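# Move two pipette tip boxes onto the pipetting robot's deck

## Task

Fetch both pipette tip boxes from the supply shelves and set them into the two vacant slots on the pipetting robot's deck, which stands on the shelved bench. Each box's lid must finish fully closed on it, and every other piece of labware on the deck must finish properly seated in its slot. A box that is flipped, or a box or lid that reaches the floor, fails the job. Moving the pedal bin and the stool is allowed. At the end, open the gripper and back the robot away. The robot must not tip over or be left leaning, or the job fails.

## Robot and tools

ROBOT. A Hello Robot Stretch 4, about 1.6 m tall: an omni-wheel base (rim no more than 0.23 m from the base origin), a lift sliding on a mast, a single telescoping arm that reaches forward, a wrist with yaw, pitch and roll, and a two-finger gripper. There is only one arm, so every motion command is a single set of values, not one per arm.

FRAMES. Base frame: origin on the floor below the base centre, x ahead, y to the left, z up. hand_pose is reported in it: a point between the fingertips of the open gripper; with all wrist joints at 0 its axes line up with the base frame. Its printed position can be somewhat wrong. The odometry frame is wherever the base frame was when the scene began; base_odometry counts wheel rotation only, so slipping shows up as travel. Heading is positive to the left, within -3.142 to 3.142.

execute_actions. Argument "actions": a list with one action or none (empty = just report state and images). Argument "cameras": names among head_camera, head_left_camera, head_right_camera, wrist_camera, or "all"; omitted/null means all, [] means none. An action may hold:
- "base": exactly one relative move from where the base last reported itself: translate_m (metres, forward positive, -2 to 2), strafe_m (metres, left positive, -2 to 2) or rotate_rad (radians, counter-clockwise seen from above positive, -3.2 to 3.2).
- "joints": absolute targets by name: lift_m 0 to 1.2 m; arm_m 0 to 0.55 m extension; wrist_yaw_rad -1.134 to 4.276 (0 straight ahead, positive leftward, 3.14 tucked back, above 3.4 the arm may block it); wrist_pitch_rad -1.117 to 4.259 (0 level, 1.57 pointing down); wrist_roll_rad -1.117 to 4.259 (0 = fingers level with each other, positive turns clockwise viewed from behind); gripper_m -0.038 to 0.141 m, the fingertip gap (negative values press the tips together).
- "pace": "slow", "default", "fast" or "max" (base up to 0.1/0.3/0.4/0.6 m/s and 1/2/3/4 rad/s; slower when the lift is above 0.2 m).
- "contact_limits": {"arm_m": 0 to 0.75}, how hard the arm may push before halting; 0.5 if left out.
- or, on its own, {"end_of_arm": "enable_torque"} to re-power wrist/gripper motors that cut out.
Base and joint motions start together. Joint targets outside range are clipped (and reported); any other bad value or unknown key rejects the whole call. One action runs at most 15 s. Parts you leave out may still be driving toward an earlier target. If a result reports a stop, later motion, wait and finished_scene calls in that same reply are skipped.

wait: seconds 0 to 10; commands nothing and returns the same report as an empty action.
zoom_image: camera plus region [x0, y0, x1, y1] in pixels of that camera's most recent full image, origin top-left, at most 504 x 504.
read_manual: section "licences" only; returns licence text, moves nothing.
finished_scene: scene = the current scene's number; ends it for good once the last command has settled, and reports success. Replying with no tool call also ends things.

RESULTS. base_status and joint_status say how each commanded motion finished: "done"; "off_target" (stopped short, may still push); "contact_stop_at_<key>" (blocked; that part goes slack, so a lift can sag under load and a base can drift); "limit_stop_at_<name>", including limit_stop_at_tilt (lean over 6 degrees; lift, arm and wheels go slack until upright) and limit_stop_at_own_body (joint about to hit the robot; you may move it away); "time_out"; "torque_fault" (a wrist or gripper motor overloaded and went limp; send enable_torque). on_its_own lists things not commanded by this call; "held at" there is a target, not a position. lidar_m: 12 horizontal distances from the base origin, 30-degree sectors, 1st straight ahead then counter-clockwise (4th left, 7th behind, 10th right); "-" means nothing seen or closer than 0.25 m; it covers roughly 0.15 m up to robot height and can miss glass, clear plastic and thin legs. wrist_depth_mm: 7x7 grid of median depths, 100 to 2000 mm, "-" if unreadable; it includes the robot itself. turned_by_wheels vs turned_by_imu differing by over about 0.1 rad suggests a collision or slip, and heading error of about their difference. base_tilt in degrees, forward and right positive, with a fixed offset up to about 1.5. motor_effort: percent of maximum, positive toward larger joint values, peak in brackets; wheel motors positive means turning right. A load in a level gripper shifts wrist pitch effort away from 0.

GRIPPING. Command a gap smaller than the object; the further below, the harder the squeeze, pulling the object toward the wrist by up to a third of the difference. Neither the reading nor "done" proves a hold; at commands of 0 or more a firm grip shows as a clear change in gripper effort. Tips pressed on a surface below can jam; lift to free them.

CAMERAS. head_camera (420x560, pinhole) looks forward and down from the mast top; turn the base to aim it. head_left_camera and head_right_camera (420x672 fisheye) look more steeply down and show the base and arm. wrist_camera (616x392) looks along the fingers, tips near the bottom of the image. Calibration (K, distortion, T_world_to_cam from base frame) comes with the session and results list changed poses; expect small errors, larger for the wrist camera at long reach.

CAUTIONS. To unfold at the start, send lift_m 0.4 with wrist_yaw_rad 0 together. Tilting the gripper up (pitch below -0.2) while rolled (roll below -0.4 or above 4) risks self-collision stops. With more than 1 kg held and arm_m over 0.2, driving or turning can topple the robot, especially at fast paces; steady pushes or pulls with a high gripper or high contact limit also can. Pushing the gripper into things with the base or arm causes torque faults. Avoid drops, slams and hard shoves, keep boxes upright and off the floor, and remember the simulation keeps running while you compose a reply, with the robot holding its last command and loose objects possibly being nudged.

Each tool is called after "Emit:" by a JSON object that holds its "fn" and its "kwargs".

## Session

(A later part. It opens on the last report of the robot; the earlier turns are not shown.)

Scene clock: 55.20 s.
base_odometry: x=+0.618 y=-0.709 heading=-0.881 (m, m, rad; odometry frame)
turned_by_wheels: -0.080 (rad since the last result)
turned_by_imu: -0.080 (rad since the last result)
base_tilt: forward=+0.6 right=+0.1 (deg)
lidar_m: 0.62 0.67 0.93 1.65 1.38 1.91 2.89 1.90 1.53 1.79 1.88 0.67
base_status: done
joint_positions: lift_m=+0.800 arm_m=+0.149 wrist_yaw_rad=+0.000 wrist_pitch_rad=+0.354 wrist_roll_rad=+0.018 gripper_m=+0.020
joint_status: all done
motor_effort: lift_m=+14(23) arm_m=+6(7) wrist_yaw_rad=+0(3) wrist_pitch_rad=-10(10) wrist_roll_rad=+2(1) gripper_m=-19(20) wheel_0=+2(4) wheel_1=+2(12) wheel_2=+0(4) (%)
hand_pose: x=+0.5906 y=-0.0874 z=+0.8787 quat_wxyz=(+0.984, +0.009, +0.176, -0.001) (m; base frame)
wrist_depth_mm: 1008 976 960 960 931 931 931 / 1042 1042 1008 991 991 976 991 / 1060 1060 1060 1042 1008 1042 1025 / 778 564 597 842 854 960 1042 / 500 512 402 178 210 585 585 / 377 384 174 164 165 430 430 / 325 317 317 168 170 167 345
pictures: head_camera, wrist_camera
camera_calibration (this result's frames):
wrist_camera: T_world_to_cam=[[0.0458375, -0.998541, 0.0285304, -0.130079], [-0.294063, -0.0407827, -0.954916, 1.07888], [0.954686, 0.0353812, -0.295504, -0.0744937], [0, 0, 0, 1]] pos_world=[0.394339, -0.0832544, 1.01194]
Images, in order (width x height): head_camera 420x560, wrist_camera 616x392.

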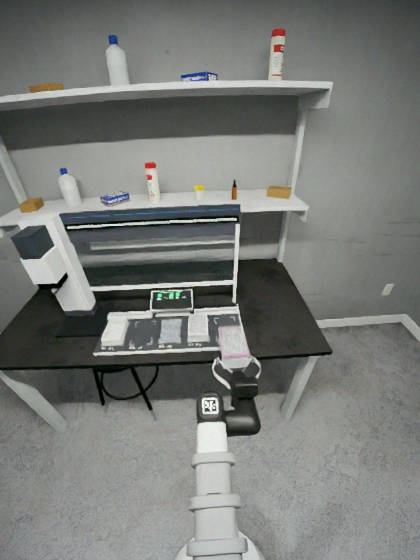

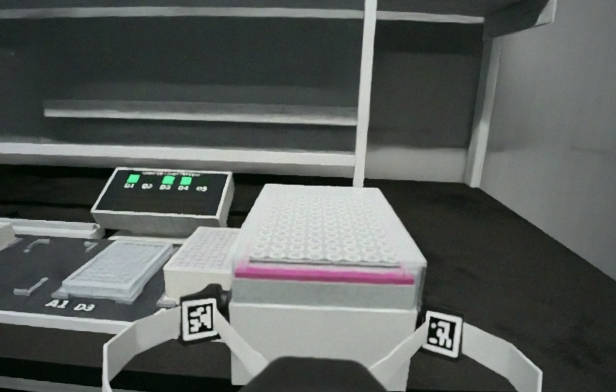

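Emit:
{"fn": "execute_actions", "kwargs": {"actions": [{"base":{"strafe_m":0.012},"joints":{"arm_m":0.30,"lift_m":0.785}}], "cameras": ["wrist_camera","head_camera","head_right_camera"]}}

Emit:
{"fn": "zoom_image", "kwargs": {"camera": "head_camera", "region": [160, 290, 280, 380]}}

Scene clock: 59.17 s.
base_odometry: x=+0.627 y=-0.701 heading=-0.881 (m, m, rad; odometry frame)
turned_by_wheels: +0.000 (rad since the last result)
turned_by_imu: +0.001 (rad since the last result)
base_tilt: forward=+0.7 right=+0.1 (deg)
lidar_m: 0.63 0.65 0.92 1.63 1.36 1.83 2.90 1.98 1.55 1.80 1.91 0.65
base_status: done
joint_positions: lift_m=+0.785 arm_m=+0.299 wrist_yaw_rad=+0.000 wrist_pitch_rad=+0.353 wrist_roll_rad=+0.018 gripper_m=+0.020
joint_status: all done
motor_effort: lift_m=+14(15) arm_m=+6(6) wrist_yaw_rad=+1(2) wrist_pitch_rad=-8(10) wrist_roll_rad=+2(1) gripper_m=-20(20) wheel_0=-2(4) wheel_1=+2(12) wheel_2=+0(1) (%)
hand_pose: x=+0.7406 y=-0.0874 z=+0.8637 quat_wxyz=(+0.984, +0.009, +0.176, -0.001) (m; base frame)
wrist_depth_mm: 854 854 831 831 820 809 798 / 878 866 854 854 842 842 842 / 931 917 904 891 891 878 878 / 661 442 723 442 750 820 904 / 410 402 404 177 211 544 549 / 351 307 173 165 165 399 404 / 287 238 237 168 170 167 325
pictures: head_camera, head_right_camera, wrist_camera
camera_calibration (this result's frames):
wrist_camera: T_world_to_cam=[[0.0458328, -0.998542, 0.0285344, -0.136529], [-0.293976, -0.040782, -0.954942, 1.10866], [0.954713, 0.0353793, -0.295417, -0.222222], [0, 0, 0, 1]] pos_world=[0.544336, -0.0832546, 0.996953]
Images, in order (width x height): head_camera 420x560, head_right_camera 420x672, wrist_camera 616x392.

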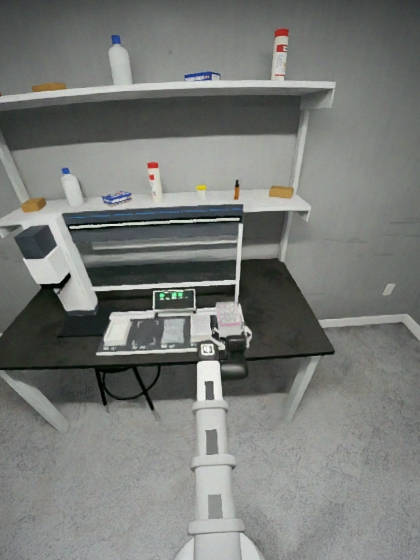

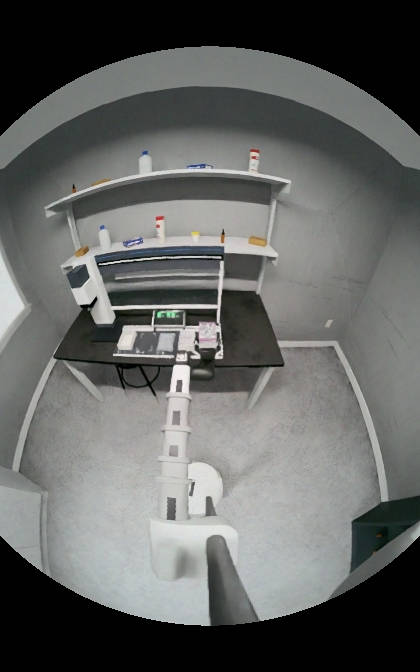

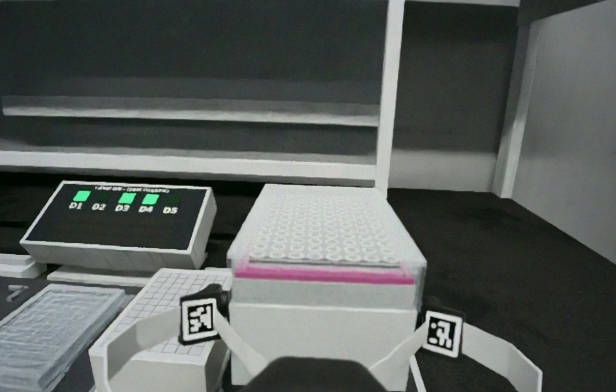

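Region (160, 290, 280, 380) of head_camera's 420x560 image, scaled by 4.200, with more detail than that image has; it fills the top 378 rows of this view, and the rest is white.

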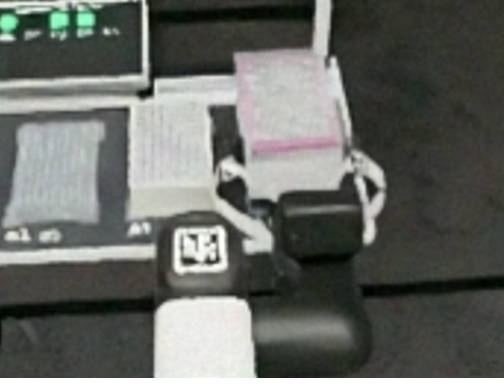

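Emit:
{"fn": "execute_actions", "kwargs": {"actions": [{"joints":{"lift_m":0.755},"pace":"slow"}], "cameras": ["wrist_camera","head_camera"]}}

Emit:
{"fn": "zoom_image", "kwargs": {"camera": "head_camera", "region": [160, 290, 280, 380]}}

Scene clock: 62.70 s.
base_odometry: x=+0.627 y=-0.701 heading=-0.881 (m, m, rad; odometry frame)
turned_by_wheels: +0.000 (rad since the last result)
turned_by_imu: +0.001 (rad since the last result)
base_tilt: forward=+0.6 right=+0.2 (deg)
lidar_m: 0.63 0.64 0.91 1.66 1.38 1.88 2.89 1.96 1.54 1.82 1.89 0.67
base_status: not commanded
joint_positions: lift_m=+0.755 arm_m=+0.299 wrist_yaw_rad=+0.000 wrist_pitch_rad=+0.353 wrist_roll_rad=+0.018 gripper_m=+0.020
joint_status: all done
motor_effort: lift_m=+14(15) arm_m=+6(6) wrist_yaw_rad=+1(0) wrist_pitch_rad=-9(9) wrist_roll_rad=+1(1) gripper_m=-21(21) wheel_0=-2(3) wheel_1=+2(2) wheel_2=+0(0) (%)
hand_pose: x=+0.7406 y=-0.0874 z=+0.8338 quat_wxyz=(+0.984, +0.009, +0.176, -0.001) (m; base frame)
wrist_depth_mm: 854 854 842 831 820 809 788 / 891 866 854 842 842 854 831 / 931 904 904 878 878 891 866 / 410 407 564 699 699 723 891 / 399 384 309 177 210 477 480 / 303 242 173 165 164 349 349 / 246 234 231 169 170 167 282
pictures: head_camera, wrist_camera
camera_calibration (this result's frames):
wrist_camera: T_world_to_cam=[[0.045833, -0.998542, 0.0285342, -0.135673], [-0.29398, -0.0407819, -0.954941, 1.08002], [0.954712, 0.0353793, -0.295421, -0.231078], [0, 0, 0, 1]] pos_world=[0.544337, -0.0832546, 0.966964]
Images, in order (width x height): head_camera 420x560, wrist_camera 616x392.

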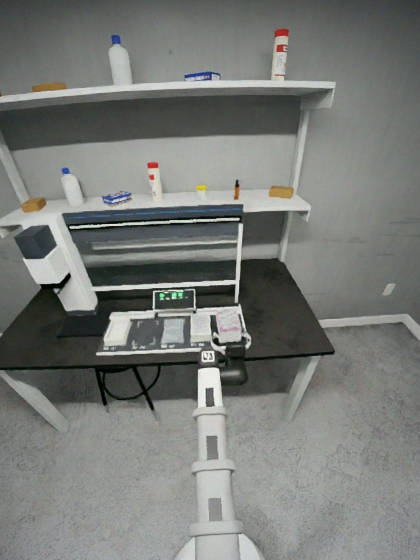

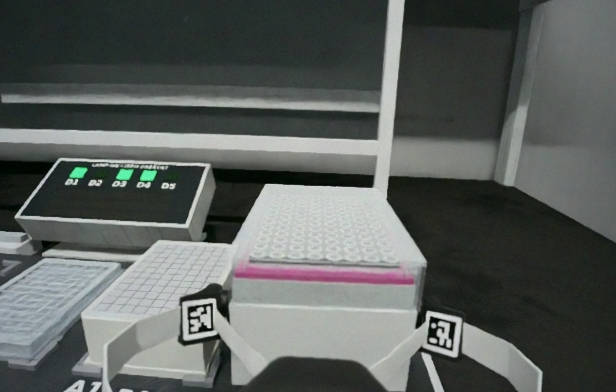

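Region (160, 290, 280, 380) of head_camera's 420x560 image, scaled by 4.200, with more detail than that image has; it fills the top 378 rows of this view, and the rest is white.

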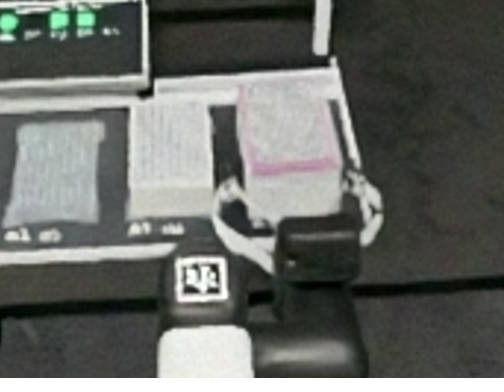

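Emit:
{"fn": "execute_actions", "kwargs": {"actions": [{"joints":{"arm_m":0.35},"pace":"slow"}], "cameras": []}}

Emit:
{"fn": "execute_actions", "kwargs": {"actions": [{"joints":{"lift_m":0.735},"pace":"slow"}], "cameras": ["wrist_camera","head_camera"]}}

Emit:
{"fn": "zoom_image", "kwargs": {"camera": "head_camera", "region": [160, 290, 280, 380]}}

Scene clock: 67.37 s.
base_odometry: x=+0.627 y=-0.701 heading=-0.881 (m, m, rad; odometry frame)
turned_by_wheels: +0.000 (rad since the last result)
turned_by_imu: +0.001 (rad since the last result)
base_tilt: forward=+0.6 right=+0.2 (deg)
lidar_m: 0.63 0.65 0.90 1.67 1.35 1.89 2.90 1.97 1.56 1.81 1.88 0.65
base_status: not commanded
joint_positions: lift_m=+0.755 arm_m=+0.349 wrist_yaw_rad=+0.000 wrist_pitch_rad=+0.353 wrist_roll_rad=+0.018 gripper_m=+0.020
joint_status: all done
motor_effort: lift_m=+14(14) arm_m=+6(7) wrist_yaw_rad=+1(0) wrist_pitch_rad=-10(8) wrist_roll_rad=+1(1) gripper_m=-18(20) wheel_0=-2(2) wheel_1=+2(2) wheel_2=+0(0) (%)
hand_pose: x=+0.7905 y=-0.0874 z=+0.8338 quat_wxyz=(+0.984, +0.009, +0.176, -0.002) (m; base frame)
wrist_depth_mm: 809 809 798 778 759 768 759 / 831 820 820 809 788 788 778 / 866 854 842 831 831 831 809 / 377 377 615 683 640 723 842 / 349 343 397 177 210 473 480 / 303 241 173 165 165 347 345 / 197 186 195 169 170 167 279
pictures: none
No camera images: the call's "cameras" was empty. Leave "cameras" out to get every camera's image.

Scene clock: 68.30 s.
base_odometry: x=+0.627 y=-0.701 heading=-0.881 (m, m, rad; odometry frame)
turned_by_wheels: +0.000 (rad since the last result)
turned_by_imu: +0.000 (rad since the last result)
base_tilt: forward=+0.7 right=+0.2 (deg)
lidar_m: 0.62 0.65 0.92 1.64 1.37 1.87 2.91 1.97 1.54 1.80 1.89 0.64
base_status: not commanded
joint_positions: lift_m=+0.735 arm_m=+0.349 wrist_yaw_rad=+0.000 wrist_pitch_rad=+0.353 wrist_roll_rad=+0.018 gripper_m=+0.020
joint_status: all done
motor_effort: lift_m=+14(14) arm_m=+6(6) wrist_yaw_rad=+0(1) wrist_pitch_rad=-9(9) wrist_roll_rad=+2(1) gripper_m=-21(21) wheel_0=-2(2) wheel_1=+2(2) wheel_2=+0(0) (%)
hand_pose: x=+0.7905 y=-0.0874 z=+0.8137 quat_wxyz=(+0.984, +0.009, +0.176, -0.002) (m; base frame)
wrist_depth_mm: 809 798 778 768 768 778 741 / 809 820 809 809 798 798 788 / 399 854 866 831 820 831 820 / 351 351 554 627 585 668 842 / 345 279 281 177 211 424 427 / 235 208 173 165 165 314 314 / 177 174 195 168 170 167 258
pictures: head_camera, wrist_camera
camera_calibration (this result's frames):
wrist_camera: T_world_to_cam=[[0.0457771, -0.998544, 0.0285341, -0.137363], [-0.293985, -0.0407655, -0.95494, 1.0756], [0.954713, 0.0353258, -0.295423, -0.284696], [0, 0, 0, 1]] pos_world=[0.594302, -0.0832587, 0.94695]
Images, in order (width x height): head_camera 420x560, wrist_camera 616x392.

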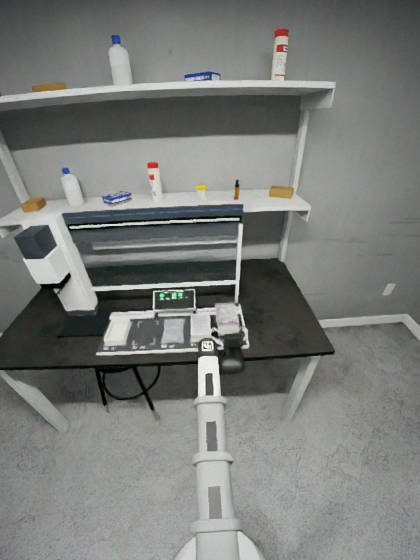

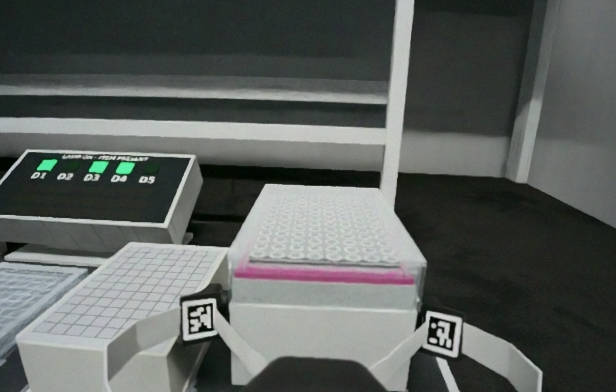

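Region (160, 290, 280, 380) of head_camera's 420x560 image, scaled by 4.200, with more detail than that image has; it fills the top 378 rows of this view, and the rest is white.

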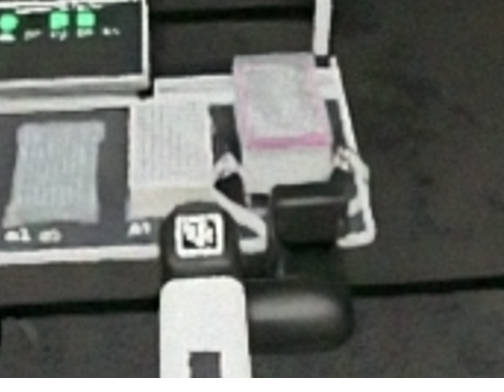

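Emit:
{"fn": "execute_actions", "kwargs": {"actions": [{"joints":{"lift_m":0.72},"pace":"slow"}], "cameras": ["wrist_camera"]}}

Scene clock: 69.70 s.
base_odometry: x=+0.627 y=-0.701 heading=-0.881 (m, m, rad; odometry frame)
turned_by_wheels: +0.000 (rad since the last result)
turned_by_imu: +0.000 (rad since the last result)
base_tilt: forward=+0.6 right=+0.1 (deg)
lidar_m: 0.62 0.68 0.90 1.64 1.37 1.87 2.89 1.93 1.55 1.82 1.87 0.68
base_status: not commanded
joint_positions: lift_m=+0.720 arm_m=+0.349 wrist_yaw_rad=+0.000 wrist_pitch_rad=+0.353 wrist_roll_rad=+0.018 gripper_m=+0.020
joint_status: all done
motor_effort: lift_m=+14(14) arm_m=+6(6) wrist_yaw_rad=+1(0) wrist_pitch_rad=-10(9) wrist_roll_rad=+1(1) gripper_m=-21(20) wheel_0=-2(2) wheel_1=+2(2) wheel_2=+0(0) (%)
hand_pose: x=+0.7905 y=-0.0874 z=+0.7988 quat_wxyz=(+0.984, +0.009, +0.176, -0.002) (m; base frame)
wrist_depth_mm: 809 809 788 778 759 768 750 / 768 741 831 798 788 798 768 / 387 382 842 854 831 820 809 / 338 332 517 569 535 603 609 / 327 244 264 177 210 392 399 / 179 183 174 165 165 287 289 / 177 174 188 169 170 167 236
pictures: wrist_camera
camera_calibration (this result's frames):
wrist_camera: T_world_to_cam=[[0.0457771, -0.998544, 0.0285339, -0.136936], [-0.29399, -0.0407655, -0.954939, 1.06129], [0.954712, 0.0353257, -0.295428, -0.28912], [0, 0, 0, 1]] pos_world=[0.594303, -0.0832587, 0.931961]
Images, in order (width x height): wrist_camera 616x392.

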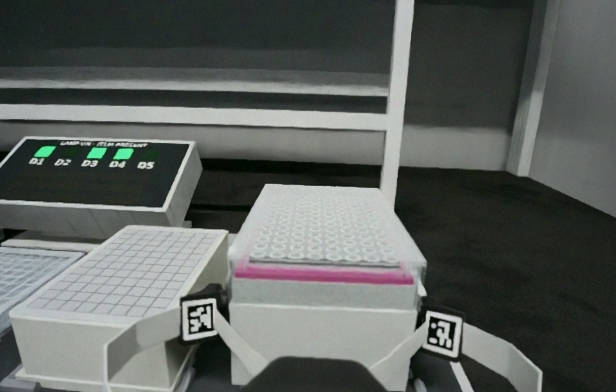

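Emit:
{"fn": "zoom_image", "kwargs": {"camera": "wrist_camera", "region": [130, 270, 500, 392]}}

Emit:
{"fn": "execute_actions", "kwargs": {"actions": [{"joints":{"lift_m":0.71},"pace":"slow"}], "cameras": ["wrist_camera"]}}

Region (130, 270, 500, 392) of wrist_camera's 616x392 image, scaled by 1.362; it fills the top 166 rows of this view, and the rest is white.

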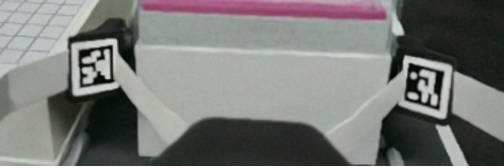

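Scene clock: 70.90 s.
base_odometry: x=+0.627 y=-0.701 heading=-0.881 (m, m, rad; odometry frame)
turned_by_wheels: +0.000 (rad since the last result)
turned_by_imu: +0.000 (rad since the last result)
base_tilt: forward=+0.6 right=+0.1 (deg)
lidar_m: 0.63 0.66 0.93 1.64 1.36 1.90 2.89 1.96 1.52 1.83 1.90 0.65
base_status: not commanded
joint_positions: lift_m=+0.711 arm_m=+0.349 wrist_yaw_rad=+0.000 wrist_pitch_rad=+0.348 wrist_roll_rad=+0.018 gripper_m=+0.020
joint_status: all done
motor_effort: lift_m=+11(14) arm_m=+6(6) wrist_yaw_rad=+1(2) wrist_pitch_rad=+8(9) wrist_roll_rad=+1(1) gripper_m=-20(20) wheel_0=-2(2) wheel_1=+2(2) wheel_2=+0(0) (%)
hand_pose: x=+0.7911 y=-0.0875 z=+0.7905 quat_wxyz=(+0.985, +0.009, +0.173, -0.002) (m; base frame)
wrist_depth_mm: 809 798 788 778 759 768 759 / 750 759 750 788 788 788 768 / 387 384 809 854 831 831 820 / 332 332 500 554 525 603 609 / 319 233 253 177 209 384 389 / 170 174 172 165 165 281 281 / 175 172 182 168 169 167 224
pictures: wrist_camera
camera_calibration (this result's frames):
wrist_camera: T_world_to_cam=[[0.0452427, -0.998561, 0.028796, -0.136611], [-0.288483, -0.0406571, -0.956622, 1.05058], [0.956416, 0.034973, -0.289907, -0.297806], [0, 0, 0, 1]] pos_world=[0.594081, -0.0832862, 0.922604]
Images, in order (width x height): wrist_camera 616x392.

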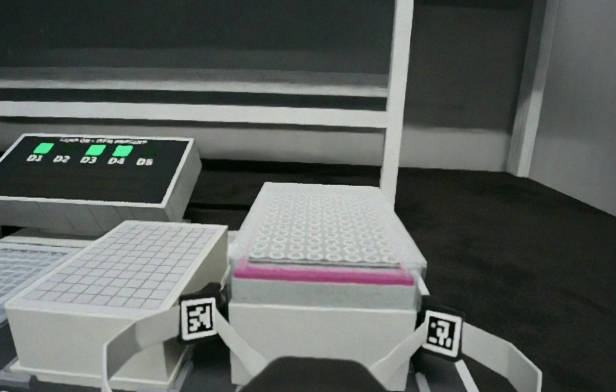

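Emit:
{"fn": "execute_actions", "kwargs": {"actions": [{"joints":{"lift_m":0.721},"pace":"slow"}], "cameras": []}}

Emit:
{"fn": "execute_actions", "kwargs": {"actions": [{"base":{"strafe_m":-0.005},"pace":"slow"}], "cameras": []}}

Emit:
{"fn": "execute_actions", "kwargs": {"actions": [{"joints":{"lift_m":0.711},"pace":"slow"}], "cameras": ["wrist_camera","head_camera"]}}

Emit:
{"fn": "zoom_image", "kwargs": {"camera": "head_camera", "region": [180, 295, 270, 360]}}

Scene clock: 72.70 s.
base_odometry: x=+0.627 y=-0.701 heading=-0.881 (m, m, rad; odometry frame)
turned_by_wheels: +0.000 (rad since the last result)
turned_by_imu: +0.000 (rad since the last result)
base_tilt: forward=+0.6 right=+0.1 (deg)
lidar_m: 0.61 0.65 0.91 1.63 1.36 1.88 2.89 1.94 1.53 1.80 1.89 0.64
base_status: not commanded
joint_positions: lift_m=+0.721 arm_m=+0.349 wrist_yaw_rad=+0.000 wrist_pitch_rad=+0.353 wrist_roll_rad=+0.018 gripper_m=+0.020
joint_status: all done
motor_effort: lift_m=+25(26) arm_m=+6(6) wrist_yaw_rad=+1(1) wrist_pitch_rad=-8(9) wrist_roll_rad=+2(1) gripper_m=-21(21) wheel_0=-2(2) wheel_1=+2(2) wheel_2=+0(0) (%)
hand_pose: x=+0.7906 y=-0.0874 z=+0.7989 quat_wxyz=(+0.984, +0.009, +0.176, -0.002) (m; base frame)
wrist_depth_mm: 798 809 778 778 778 759 750 / 759 831 809 788 798 788 768 / 389 379 854 842 831 820 820 / 340 334 508 574 535 603 627 / 327 244 265 178 210 392 394 / 179 184 173 165 165 289 289 / 177 174 189 169 170 167 237
pictures: none
No camera images: the call's "cameras" was empty. Leave "cameras" out to get every camera's image.

Scene clock: 73.40 s.
base_odometry: x=+0.623 y=-0.704 heading=-0.881 (m, m, rad; odometry frame)
turned_by_wheels: +0.000 (rad since the last result)
turned_by_imu: +0.000 (rad since the last result)
base_tilt: forward=+0.7 right=+0.2 (deg)
lidar_m: 0.61 0.66 0.92 1.62 1.38 1.89 2.90 1.94 1.54 1.81 1.90 0.64
base_status: done
joint_positions: lift_m=+0.721 arm_m=+0.349 wrist_yaw_rad=+0.000 wrist_pitch_rad=+0.353 wrist_roll_rad=+0.018 gripper_m=+0.020
joint_status: not commanded
motor_effort: lift_m=+25(25) arm_m=+6(6) wrist_yaw_rad=+1(1) wrist_pitch_rad=-8(8) wrist_roll_rad=+1(1) gripper_m=-20(18) wheel_0=+3(3) wheel_1=-3(10) wheel_2=+0(2) (%)
hand_pose: x=+0.7906 y=-0.0874 z=+0.7989 quat_wxyz=(+0.984, +0.009, +0.176, -0.002) (m; base frame)
wrist_depth_mm: 798 788 778 768 759 768 741 / 759 809 809 809 798 798 788 / 384 382 842 842 831 831 820 / 338 334 512 569 585 603 621 / 325 244 265 178 211 392 394 / 179 183 174 165 165 287 289 / 176 174 188 168 170 167 237
pictures: none
No camera images: the call's "cameras" was empty. Leave "cameras" out to get every camera's image.

Scene clock: 74.13 s.
base_odometry: x=+0.623 y=-0.704 heading=-0.881 (m, m, rad; odometry frame)
turned_by_wheels: +0.000 (rad since the last result)
turned_by_imu: +0.000 (rad since the last result)
base_tilt: forward=+0.6 right=+0.1 (deg)
lidar_m: 0.61 0.65 0.92 1.64 1.37 1.86 2.89 1.97 1.52 1.82 1.88 0.65
base_status: not commanded
joint_positions: lift_m=+0.712 arm_m=+0.349 wrist_yaw_rad=+0.000 wrist_pitch_rad=+0.349 wrist_roll_rad=+0.018 gripper_m=+0.020
joint_status: all done
motor_effort: lift_m=+12(24) arm_m=+6(6) wrist_yaw_rad=+1(1) wrist_pitch_rad=+5(9) wrist_roll_rad=+1(2) gripper_m=-20(21) wheel_0=+3(3) wheel_1=-3(3) wheel_2=+0(0) (%)
hand_pose: x=+0.7910 y=-0.0875 z=+0.7912 quat_wxyz=(+0.985, +0.009, +0.173, -0.002) (m; base frame)
wrist_depth_mm: 809 809 798 778 778 768 750 / 759 750 741 809 788 798 778 / 384 382 831 842 842 820 831 / 338 336 508 554 580 597 615 / 317 233 253 177 209 382 389 / 171 174 173 164 165 279 282 / 175 173 182 168 169 166 224
pictures: head_camera, wrist_camera
camera_calibration (this result's frames):
wrist_camera: T_world_to_cam=[[0.0453706, -0.998556, 0.0287496, -0.136666], [-0.289461, -0.0406857, -0.956325, 1.05175], [0.956114, 0.0350672, -0.290889, -0.296524], [0, 0, 0, 1]] pos_world=[0.594153, -0.0832789, 0.92349]
Images, in order (width x height): head_camera 420x560, wrist_camera 616x392.

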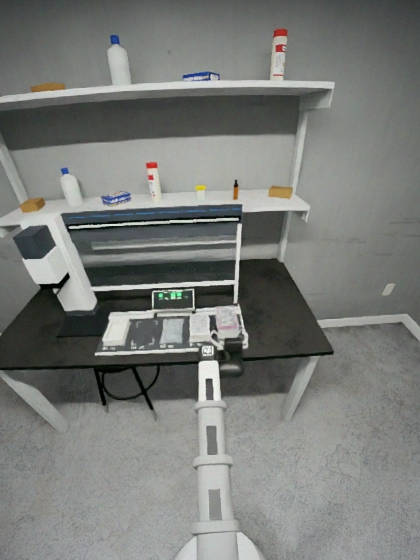

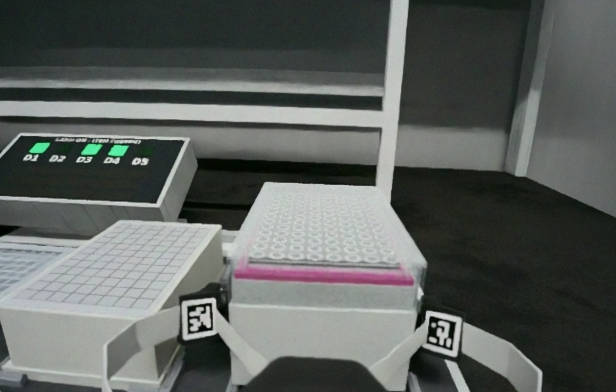

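Region (180, 295, 270, 360) of head_camera's 420x560 image, scaled by 5.600, with more detail than that image has.

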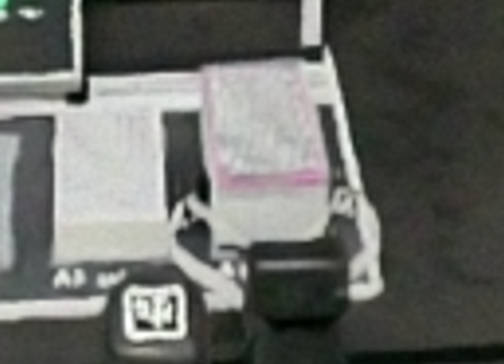

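Emit:
{"fn": "execute_actions", "kwargs": {"actions": [{"joints":{"lift_m":0.716,"arm_m":0.355},"pace":"slow"}], "cameras": []}}

Emit:
{"fn": "execute_actions", "kwargs": {"actions": [{"joints":{"lift_m":0.711},"pace":"slow"}], "cameras": ["wrist_camera"]}}

Scene clock: 75.80 s.
base_odometry: x=+0.623 y=-0.704 heading=-0.881 (m, m, rad; odometry frame)
turned_by_wheels: +0.000 (rad since the last result)
turned_by_imu: +0.000 (rad since the last result)
base_tilt: forward=+0.6 right=+0.1 (deg)
lidar_m: 0.63 0.65 0.92 1.63 1.38 1.89 2.89 1.96 1.54 1.82 1.89 0.67
base_status: not commanded
joint_positions: lift_m=+0.716 arm_m=+0.354 wrist_yaw_rad=+0.000 wrist_pitch_rad=+0.352 wrist_roll_rad=+0.018 gripper_m=+0.020
joint_status: all done
motor_effort: lift_m=+25(25) arm_m=+6(6) wrist_yaw_rad=+1(1) wrist_pitch_rad=-5(7) wrist_roll_rad=+1(2) gripper_m=-22(19) wheel_0=+3(3) wheel_1=-3(3) wheel_2=+0(0) (%)
hand_pose: x=+0.7956 y=-0.0875 z=+0.7942 quat_wxyz=(+0.984, +0.009, +0.175, -0.002) (m; base frame)
wrist_depth_mm: 798 788 778 788 768 759 732 / 750 750 732 788 788 788 778 / 379 375 842 842 831 809 831 / 334 329 535 549 559 591 603 / 319 234 255 178 211 379 384 / 172 176 175 165 165 279 282 / 170 167 182 168 170 167 226
pictures: none
No camera images: the call's "cameras" was empty. Leave "cameras" out to get every camera's image.

Scene clock: 76.40 s.
base_odometry: x=+0.623 y=-0.704 heading=-0.881 (m, m, rad; odometry frame)
turned_by_wheels: +0.000 (rad since the last result)
turned_by_imu: +0.000 (rad since the last result)
base_tilt: forward=+0.7 right=+0.2 (deg)
lidar_m: 0.61 0.65 0.93 1.63 1.37 1.87 2.88 1.95 1.54 1.81 1.90 0.66
base_status: not commanded
joint_positions: lift_m=+0.712 arm_m=+0.354 wrist_yaw_rad=+0.000 wrist_pitch_rad=+0.349 wrist_roll_rad=+0.018 gripper_m=+0.020
joint_status: all done
motor_effort: lift_m=+12(24) arm_m=+6(6) wrist_yaw_rad=+2(1) wrist_pitch_rad=+5(6) wrist_roll_rad=+1(1) gripper_m=-20(21) wheel_0=+3(3) wheel_1=-3(3) wheel_2=+0(0) (%)
hand_pose: x=+0.7960 y=-0.0875 z=+0.7912 quat_wxyz=(+0.985, +0.009, +0.173, -0.002) (m; base frame)
wrist_depth_mm: 798 798 778 768 759 768 741 / 750 741 750 788 788 798 768 / 379 375 842 831 842 820 809 / 330 329 549 549 574 603 609 / 317 233 254 176 208 382 387 / 170 174 173 165 165 281 281 / 168 167 181 169 169 167 225
pictures: wrist_camera
camera_calibration (this result's frames):
wrist_camera: T_world_to_cam=[[0.0453167, -0.998559, 0.0287486, -0.136862], [-0.289482, -0.0406698, -0.956319, 1.05319], [0.95611, 0.035015, -0.290907, -0.301249], [0, 0, 0, 1]] pos_world=[0.59911, -0.0832829, 0.923487]
Images, in order (width x height): wrist_camera 616x392.

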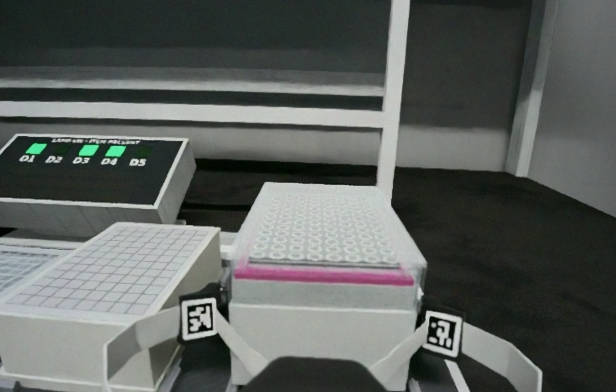

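Emit:
{"fn": "execute_actions", "kwargs": {"actions": [{"joints":{"lift_m":0.715,"arm_m":0.337,"gripper_m":0.095},"pace":"slow"}], "cameras": ["wrist_camera"]}}

Emit:
{"fn": "execute_actions", "kwargs": {"actions": [{"joints":{"arm_m":0.22}}], "cameras": ["wrist_camera","head_camera"]}}

Emit:
{"fn": "zoom_image", "kwargs": {"camera": "head_camera", "region": [180, 295, 270, 360]}}

Scene clock: 80.63 s.
base_odometry: x=+0.623 y=-0.704 heading=-0.881 (m, m, rad; odometry frame)
turned_by_wheels: +0.000 (rad since the last result)
turned_by_imu: +0.001 (rad since the last result)
base_tilt: forward=+0.7 right=+0.1 (deg)
lidar_m: 0.64 0.64 0.93 1.67 1.37 1.87 2.87 1.95 1.55 1.81 1.89 0.65
base_status: not commanded
joint_positions: lift_m=+0.715 arm_m=+0.338 wrist_yaw_rad=-0.001 wrist_pitch_rad=+0.352 wrist_roll_rad=+0.018 gripper_m=+0.095
joint_status: all done
motor_effort: lift_m=+23(25) arm_m=-5(7) wrist_yaw_rad=+2(4) wrist_pitch_rad=-4(4) wrist_roll_rad=+1(2) gripper_m=+0(20) wheel_0=+3(3) wheel_1=-3(3) wheel_2=+0(0) (%)
hand_pose: x=+0.7795 y=-0.0876 z=+0.7935 quat_wxyz=(+0.985, +0.009, +0.175, -0.002) (m; base frame)
wrist_depth_mm: 820 798 788 798 778 768 759 / 778 768 759 809 798 809 798 / 394 394 866 854 831 831 831 / 345 342 496 268 521 585 603 / 317 234 255 187 220 382 387 / 182 183 189 187 187 279 282 / 187 185 195 144 194 212 225
pictures: wrist_camera
camera_calibration (this result's frames):
wrist_camera: T_world_to_cam=[[0.0450086, -0.998577, 0.0286104, -0.13594], [-0.292413, -0.0405541, -0.955432, 1.05219], [0.955232, 0.0346366, -0.293822, -0.281894], [0, 0, 0, 1]] pos_world=[0.583066, -0.0833124, 0.926358]
Images, in order (width x height): wrist_camera 616x392.

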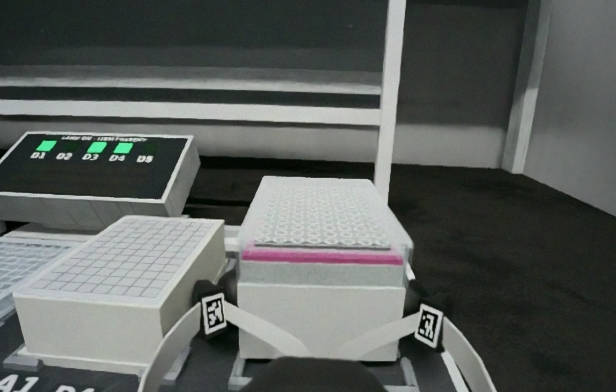

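Scene clock: 82.00 s.
base_odometry: x=+0.623 y=-0.704 heading=-0.881 (m, m, rad; odometry frame)
turned_by_wheels: +0.000 (rad since the last result)
turned_by_imu: +0.000 (rad since the last result)
base_tilt: forward=+0.6 right=+0.1 (deg)
lidar_m: 0.62 0.66 0.93 1.64 1.34 1.89 2.90 1.94 1.55 1.81 1.89 0.68
base_status: not commanded
joint_positions: lift_m=+0.715 arm_m=+0.221 wrist_yaw_rad=+0.000 wrist_pitch_rad=+0.352 wrist_roll_rad=+0.018 gripper_m=+0.095
joint_status: all done
motor_effort: lift_m=+23(23) arm_m=-6(5) wrist_yaw_rad=+1(3) wrist_pitch_rad=-5(6) wrist_roll_rad=+2(2) gripper_m=-2(1) wheel_0=+3(3) wheel_1=-3(3) wheel_2=+0(0) (%)
hand_pose: x=+0.6627 y=-0.0874 z=+0.7934 quat_wxyz=(+0.985, +0.009, +0.175, -0.002) (m; base frame)
wrist_depth_mm: 917 917 904 878 904 878 866 / 891 878 854 854 917 891 891 / 976 488 788 960 946 946 946 / 452 449 375 297 525 591 603 / 319 296 297 303 332 379 384 / 259 262 199 262 252 279 281 / 226 223 223 148 219 221 226
pictures: head_camera, wrist_camera
camera_calibration (this result's frames):
wrist_camera: T_world_to_cam=[[0.0455566, -0.998552, 0.0285992, -0.130885], [-0.292628, -0.0407126, -0.955359, 1.01804], [0.95514, 0.035154, -0.294059, -0.170016], [0, 0, 0, 1]] pos_world=[0.466259, -0.0832721, 0.926339]
Images, in order (width x height): head_camera 420x560, wrist_camera 616x392.

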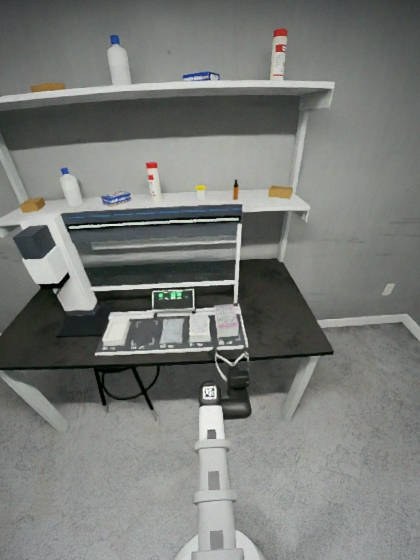

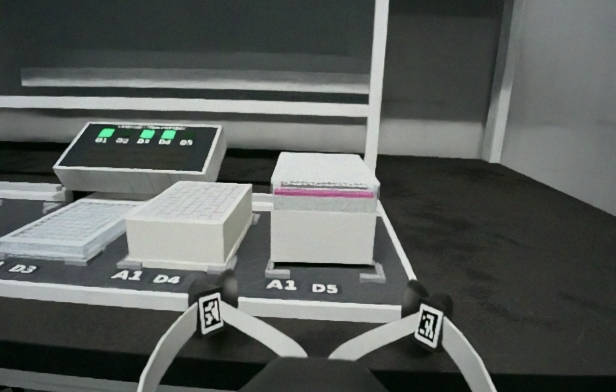

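Region (180, 295, 270, 360) of head_camera's 420x560 image, scaled by 5.600, with more detail than that image has.

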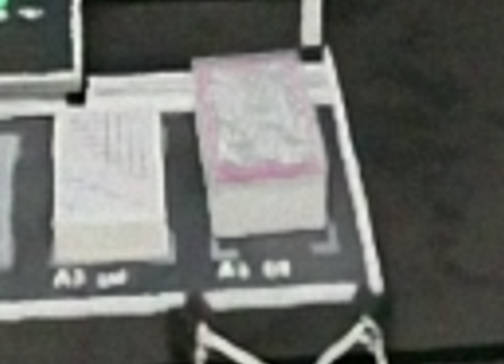

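Emit:
{"fn": "zoom_image", "kwargs": {"camera": "wrist_camera", "region": [220, 140, 430, 300]}}

Region (220, 140, 430, 300) of wrist_camera's 616x392 image, scaled by 2.400; it fills the top 384 rows of this view, and the rest is white.

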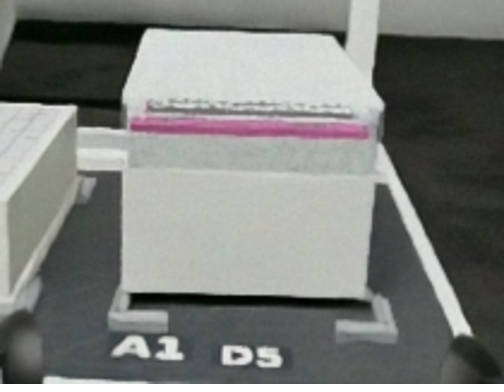

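Emit:
{"fn": "execute_actions", "kwargs": {"actions": [{"base":{"strafe_m":0.008},"joints":{"wrist_yaw_rad":-0.04,"gripper_m":0.1},"pace":"slow"}], "cameras": []}}

Emit:
{"fn": "execute_actions", "kwargs": {"actions": [{"joints":{"arm_m":0.335},"contact_limits":{"arm_m":0.2}}], "cameras": ["wrist_camera"]}}

Emit:
{"fn": "execute_actions", "kwargs": {"actions": [{"joints":{"gripper_m":0.065}}], "cameras": ["wrist_camera"]}}

Scene clock: 84.93 s.
base_odometry: x=+0.629 y=-0.699 heading=-0.881 (m, m, rad; odometry frame)
turned_by_wheels: +0.000 (rad since the last result)
turned_by_imu: +0.001 (rad since the last result)
base_tilt: forward=+0.6 right=+0.3 (deg)
lidar_m: 0.62 0.66 0.91 1.62 1.37 1.89 2.88 1.96 1.55 1.82 1.89 0.69
base_status: done
joint_positions: lift_m=+0.715 arm_m=+0.221 wrist_yaw_rad=-0.040 wrist_pitch_rad=+0.352 wrist_roll_rad=+0.018 gripper_m=+0.100
joint_status: all done
motor_effort: lift_m=+23(23) arm_m=-6(6) wrist_yaw_rad=+0(0) wrist_pitch_rad=-5(5) wrist_roll_rad=+1(2) gripper_m=-2(2) wheel_0=-2(4) wheel_1=+4(7) wheel_2=+0(4) (%)
hand_pose: x=+0.6590 y=-0.0981 z=+0.7934 quat_wxyz=(+0.984, +0.012, +0.175, -0.021) (m; base frame)
wrist_depth_mm: 904 904 904 904 904 904 904 / 866 866 866 854 931 931 931 / 904 480 891 960 960 960 976 / 442 445 402 303 569 591 609 / 319 294 298 306 351 382 384 / 257 262 206 264 263 279 282 / 224 223 224 149 223 224 227
pictures: none
No camera images: the call's "cameras" was empty. Leave "cameras" out to get every camera's image.

Scene clock: 86.30 s.
base_odometry: x=+0.629 y=-0.699 heading=-0.881 (m, m, rad; odometry frame)
turned_by_wheels: +0.000 (rad since the last result)
turned_by_imu: +0.000 (rad since the last result)
base_tilt: forward=+0.6 right=+0.1 (deg)
lidar_m: 0.63 0.65 0.91 1.65 1.35 1.86 2.90 1.93 1.52 1.82 1.91 0.66
base_status: not commanded
joint_positions: lift_m=+0.715 arm_m=+0.334 wrist_yaw_rad=-0.041 wrist_pitch_rad=+0.352 wrist_roll_rad=+0.017 gripper_m=+0.100
joint_status: all done
motor_effort: lift_m=+22(23) arm_m=+6(12) wrist_yaw_rad=+3(21) wrist_pitch_rad=-5(15) wrist_roll_rad=+4(4) gripper_m=-2(3) wheel_0=-2(2) wheel_1=+1(6) wheel_2=-2(7) (%)
contact_limits: arm_m 0.2
hand_pose: x=+0.7719 y=-0.0984 z=+0.7935 quat_wxyz=(+0.984, +0.012, +0.175, -0.022) (m; base frame)
wrist_depth_mm: 778 788 778 788 788 798 778 / 768 759 750 798 820 831 820 / 392 392 866 854 842 854 866 / 343 345 525 268 530 597 609 / 317 234 253 191 330 382 384 / 186 185 191 195 198 281 282 / 189 189 198 144 195 211 225
pictures: wrist_camera
camera_calibration (this result's frames):
wrist_camera: T_world_to_cam=[[0.00511182, -0.99956, 0.029215, -0.116162], [-0.294137, -0.0294259, -0.95531, 1.05184], [0.955749, -0.00370984, -0.294158, -0.27816], [0, 0, 0, 1]] pos_world=[0.575832, -0.0861917, 0.926408]
Images, in order (width x height): wrist_camera 616x392.

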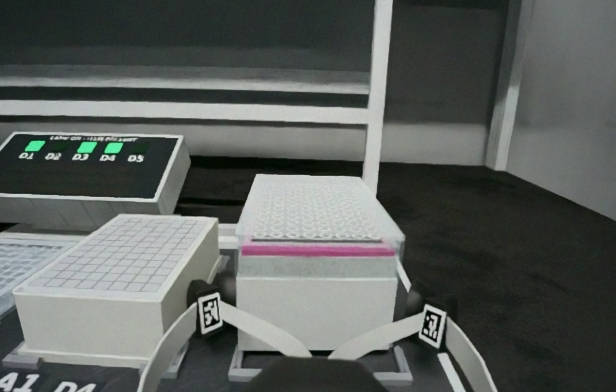

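Scene clock: 87.50 s.
base_odometry: x=+0.629 y=-0.699 heading=-0.881 (m, m, rad; odometry frame)
turned_by_wheels: +0.000 (rad since the last result)
turned_by_imu: +0.000 (rad since the last result)
base_tilt: forward=+0.8 right=+0.2 (deg)
lidar_m: 0.62 0.66 0.91 1.66 1.36 1.86 2.89 1.97 1.56 1.82 1.90 0.66
base_status: not commanded
joint_positions: lift_m=+0.715 arm_m=+0.334 wrist_yaw_rad=-0.040 wrist_pitch_rad=+0.353 wrist_roll_rad=+0.017 gripper_m=+0.065
joint_status: all done
motor_effort: lift_m=+22(22) arm_m=+6(6) wrist_yaw_rad=+1(3) wrist_pitch_rad=-6(6) wrist_roll_rad=+4(3) gripper_m=-9(7) wheel_0=-2(2) wheel_1=+1(1) wheel_2=-2(2) (%)
hand_pose: x=+0.7719 y=-0.0982 z=+0.7933 quat_wxyz=(+0.984, +0.012, +0.175, -0.021) (m; base frame)
wrist_depth_mm: 809 809 798 798 778 798 788 / 750 768 759 759 831 798 820 / 389 394 842 854 854 842 866 / 343 343 535 266 525 585 603 / 304 233 270 188 223 382 384 / 186 185 187 189 191 279 281 / 189 188 192 195 189 211 224
pictures: wrist_camera
camera_calibration (this result's frames):
wrist_camera: T_world_to_cam=[[0.00570652, -0.999558, 0.0291923, -0.116442], [-0.29458, -0.0295777, -0.955169, 1.05194], [0.95561, -0.00314876, -0.294618, -0.277681], [0, 0, 0, 1]] pos_world=[0.5759, -0.0861511, 0.926372]
Images, in order (width x height): wrist_camera 616x392.

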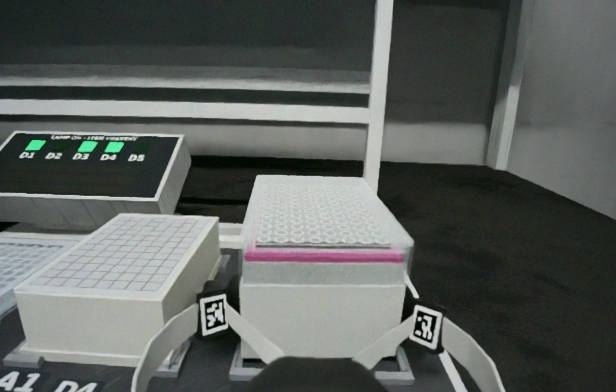

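Emit:
{"fn": "execute_actions", "kwargs": {"actions": [{"joints":{"lift_m":0.709},"pace":"slow"}], "cameras": ["wrist_camera"]}}

Emit:
{"fn": "execute_actions", "kwargs": {"actions": [{"joints":{"arm_m":0.322},"pace":"slow"}], "cameras": ["wrist_camera"]}}

Scene clock: 89.07 s.
base_odometry: x=+0.629 y=-0.699 heading=-0.881 (m, m, rad; odometry frame)
turned_by_wheels: +0.000 (rad since the last result)
turned_by_imu: +0.000 (rad since the last result)
base_tilt: forward=+0.6 right=+0.1 (deg)
lidar_m: 0.63 0.64 0.93 1.66 1.34 1.87 2.88 1.96 1.55 1.81 1.92 0.66
base_status: not commanded
joint_positions: lift_m=+0.710 arm_m=+0.334 wrist_yaw_rad=-0.041 wrist_pitch_rad=+0.350 wrist_roll_rad=+0.017 gripper_m=+0.065
joint_status: all done
motor_effort: lift_m=+13(21) arm_m=+6(6) wrist_yaw_rad=+5(4) wrist_pitch_rad=+2(8) wrist_roll_rad=+3(3) gripper_m=-9(8) wheel_0=-2(2) wheel_1=+1(1) wheel_2=-2(1) (%)
hand_pose: x=+0.7721 y=-0.0985 z=+0.7889 quat_wxyz=(+0.984, +0.012, +0.174, -0.022) (m; base frame)
wrist_depth_mm: 788 798 798 809 809 798 788 / 750 750 750 759 820 831 842 / 384 394 854 866 842 842 878 / 343 342 530 260 521 585 609 / 300 226 268 188 219 375 379 / 183 184 186 189 191 274 276 / 187 186 193 195 186 208 221
pictures: wrist_camera
camera_calibration (this result's frames):
wrist_camera: T_world_to_cam=[[0.00452516, -0.999561, 0.0292849, -0.115776], [-0.292051, -0.0293294, -0.955953, 1.0464], [0.956392, -0.00422682, -0.292055, -0.281885], [0, 0, 0, 1]] pos_world=[0.575717, -0.0862267, 0.921372]
Images, in order (width x height): wrist_camera 616x392.

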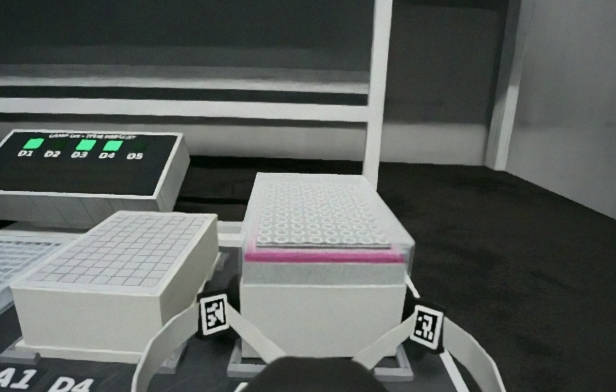

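Scene clock: 90.07 s.
base_odometry: x=+0.629 y=-0.699 heading=-0.881 (m, m, rad; odometry frame)
turned_by_wheels: +0.000 (rad since the last result)
turned_by_imu: +0.000 (rad since the last result)
base_tilt: forward=+0.6 right=+0.1 (deg)
lidar_m: 0.61 0.65 0.91 1.63 1.36 1.88 2.89 1.96 1.53 1.83 1.91 0.65
base_status: not commanded
joint_positions: lift_m=+0.709 arm_m=+0.323 wrist_yaw_rad=-0.039 wrist_pitch_rad=+0.347 wrist_roll_rad=+0.017 gripper_m=+0.065
joint_status: all done
motor_effort: lift_m=+13(13) arm_m=-8(8) wrist_yaw_rad=-1(5) wrist_pitch_rad=+9(10) wrist_roll_rad=+4(4) gripper_m=-11(12) wheel_0=-2(1) wheel_1=+1(1) wheel_2=-1(2) (%)
hand_pose: x=+0.7620 y=-0.0980 z=+0.7897 quat_wxyz=(+0.985, +0.012, +0.172, -0.021) (m; base frame)
wrist_depth_mm: 820 820 809 809 788 798 809 / 759 759 768 820 831 820 831 / 399 402 878 866 866 866 854 / 353 353 539 264 530 603 866 / 301 230 273 189 220 384 387 / 195 194 189 191 192 277 279 / 192 190 195 198 192 209 223
pictures: wrist_camera
camera_calibration (this result's frames):
wrist_camera: T_world_to_cam=[[0.00644339, -0.999546, 0.0294289, -0.116803], [-0.289, -0.0300351, -0.956858, 1.04254], [0.957307, -0.00233955, -0.289062, -0.27485], [0, 0, 0, 1]] pos_world=[0.565161, -0.08608, 0.921547]
Images, in order (width x height): wrist_camera 616x392.

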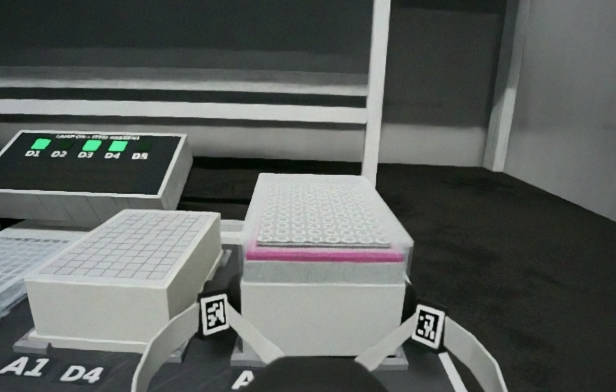

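Emit:
{"fn": "execute_actions", "kwargs": {"actions": [{"joints":{"gripper_m":0.093,"lift_m":0.712},"pace":"slow"}], "cameras": ["wrist_camera"]}}

Emit:
{"fn": "execute_actions", "kwargs": {"actions": [{"joints":{"arm_m":0.22}}], "cameras": ["wrist_camera","head_camera"]}}

Emit:
{"fn": "zoom_image", "kwargs": {"camera": "head_camera", "region": [180, 295, 270, 360]}}

Scene clock: 93.00 s.
base_odometry: x=+0.629 y=-0.699 heading=-0.881 (m, m, rad; odometry frame)
turned_by_wheels: +0.000 (rad since the last result)
turned_by_imu: +0.001 (rad since the last result)
base_tilt: forward=+0.7 right=+0.1 (deg)
lidar_m: 0.62 0.65 0.91 1.60 1.35 1.88 2.89 1.96 1.55 1.82 1.89 0.67
base_status: not commanded
joint_positions: lift_m=+0.712 arm_m=+0.323 wrist_yaw_rad=-0.040 wrist_pitch_rad=+0.350 wrist_roll_rad=+0.017 gripper_m=+0.093
joint_status: all done
motor_effort: lift_m=+24(22) arm_m=-5(8) wrist_yaw_rad=+1(4) wrist_pitch_rad=+0(10) wrist_roll_rad=+3(3) gripper_m=-2(13) wheel_0=-2(2) wheel_1=+1(1) wheel_2=-2(2) (%)
hand_pose: x=+0.7611 y=-0.0982 z=+0.7909 quat_wxyz=(+0.984, +0.012, +0.174, -0.021) (m; base frame)
wrist_depth_mm: 809 809 798 809 798 809 809 / 759 759 759 759 820 842 842 / 397 402 878 866 878 866 878 / 353 353 530 268 521 585 597 / 306 229 270 194 227 377 382 / 198 195 190 194 194 277 278 / 192 192 196 146 192 209 224
pictures: wrist_camera
camera_calibration (this result's frames):
wrist_camera: T_world_to_cam=[[0.00567003, -0.999555, 0.0292701, -0.116339], [-0.292328, -0.0296488, -0.955859, 1.04521], [0.956301, -0.00313671, -0.292366, -0.270402], [0, 0, 0, 1]] pos_world=[0.564789, -0.0861467, 0.923422]
Images, in order (width x height): wrist_camera 616x392.

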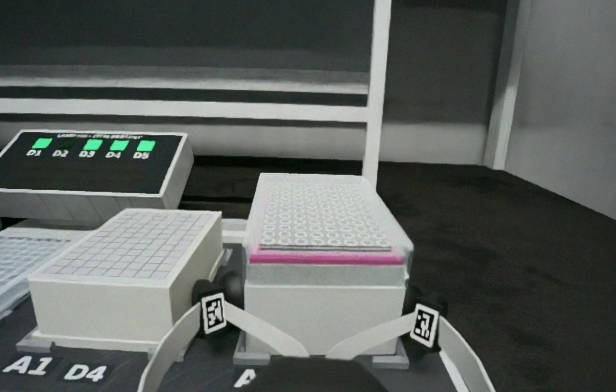

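Scene clock: 94.30 s.
base_odometry: x=+0.629 y=-0.699 heading=-0.881 (m, m, rad; odometry frame)
turned_by_wheels: +0.000 (rad since the last result)
turned_by_imu: +0.000 (rad since the last result)
base_tilt: forward=+0.7 right=+0.2 (deg)
lidar_m: 0.63 0.65 0.93 1.65 1.37 1.86 2.90 1.96 1.54 1.82 1.90 0.67
base_status: not commanded
joint_positions: lift_m=+0.712 arm_m=+0.221 wrist_yaw_rad=-0.040 wrist_pitch_rad=+0.352 wrist_roll_rad=+0.017 gripper_m=+0.093
joint_status: all done
motor_effort: lift_m=+23(24) arm_m=-5(6) wrist_yaw_rad=+1(1) wrist_pitch_rad=-5(5) wrist_roll_rad=+3(3) gripper_m=-2(2) wheel_0=-1(1) wheel_1=+1(1) wheel_2=-2(2) (%)
hand_pose: x=+0.6590 y=-0.0982 z=+0.7904 quat_wxyz=(+0.984, +0.012, +0.175, -0.021) (m; base frame)
wrist_depth_mm: 917 891 904 878 891 891 891 / 842 854 878 854 917 946 931 / 831 477 904 946 946 976 960 / 442 430 387 294 559 574 597 / 312 294 297 297 340 373 377 / 252 259 200 263 247 274 278 / 222 222 224 148 224 224 225
pictures: head_camera, wrist_camera
camera_calibration (this result's frames):
wrist_camera: T_world_to_cam=[[0.00580455, -0.999559, 0.0291301, -0.11569], [-0.293831, -0.0295495, -0.955401, 1.01559], [0.95584, -0.00301364, -0.293873, -0.171357], [0, 0, 0, 1]] pos_world=[0.462872, -0.0861449, 0.923305]
Images, in order (width x height): head_camera 420x560, wrist_camera 616x392.

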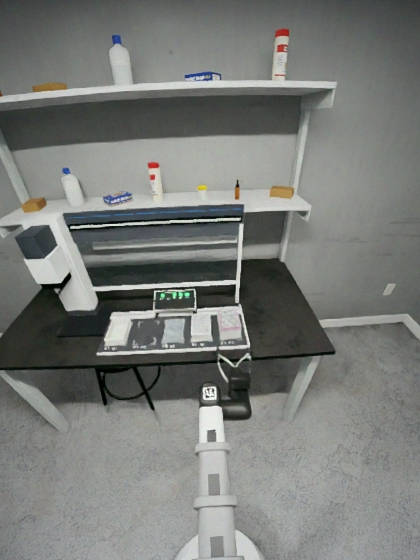

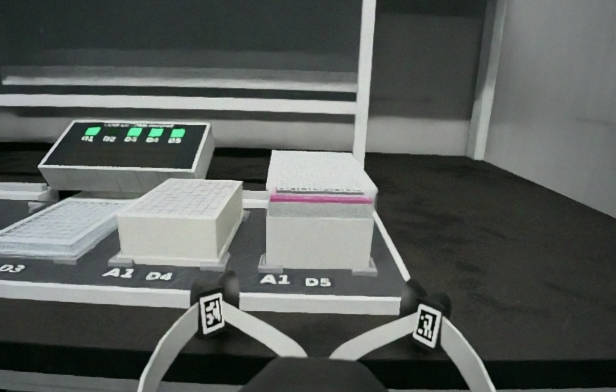

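Region (180, 295, 270, 360) of head_camera's 420x560 image, scaled by 5.600, with more detail than that image has.

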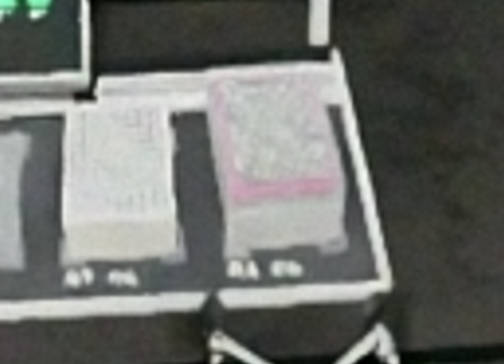

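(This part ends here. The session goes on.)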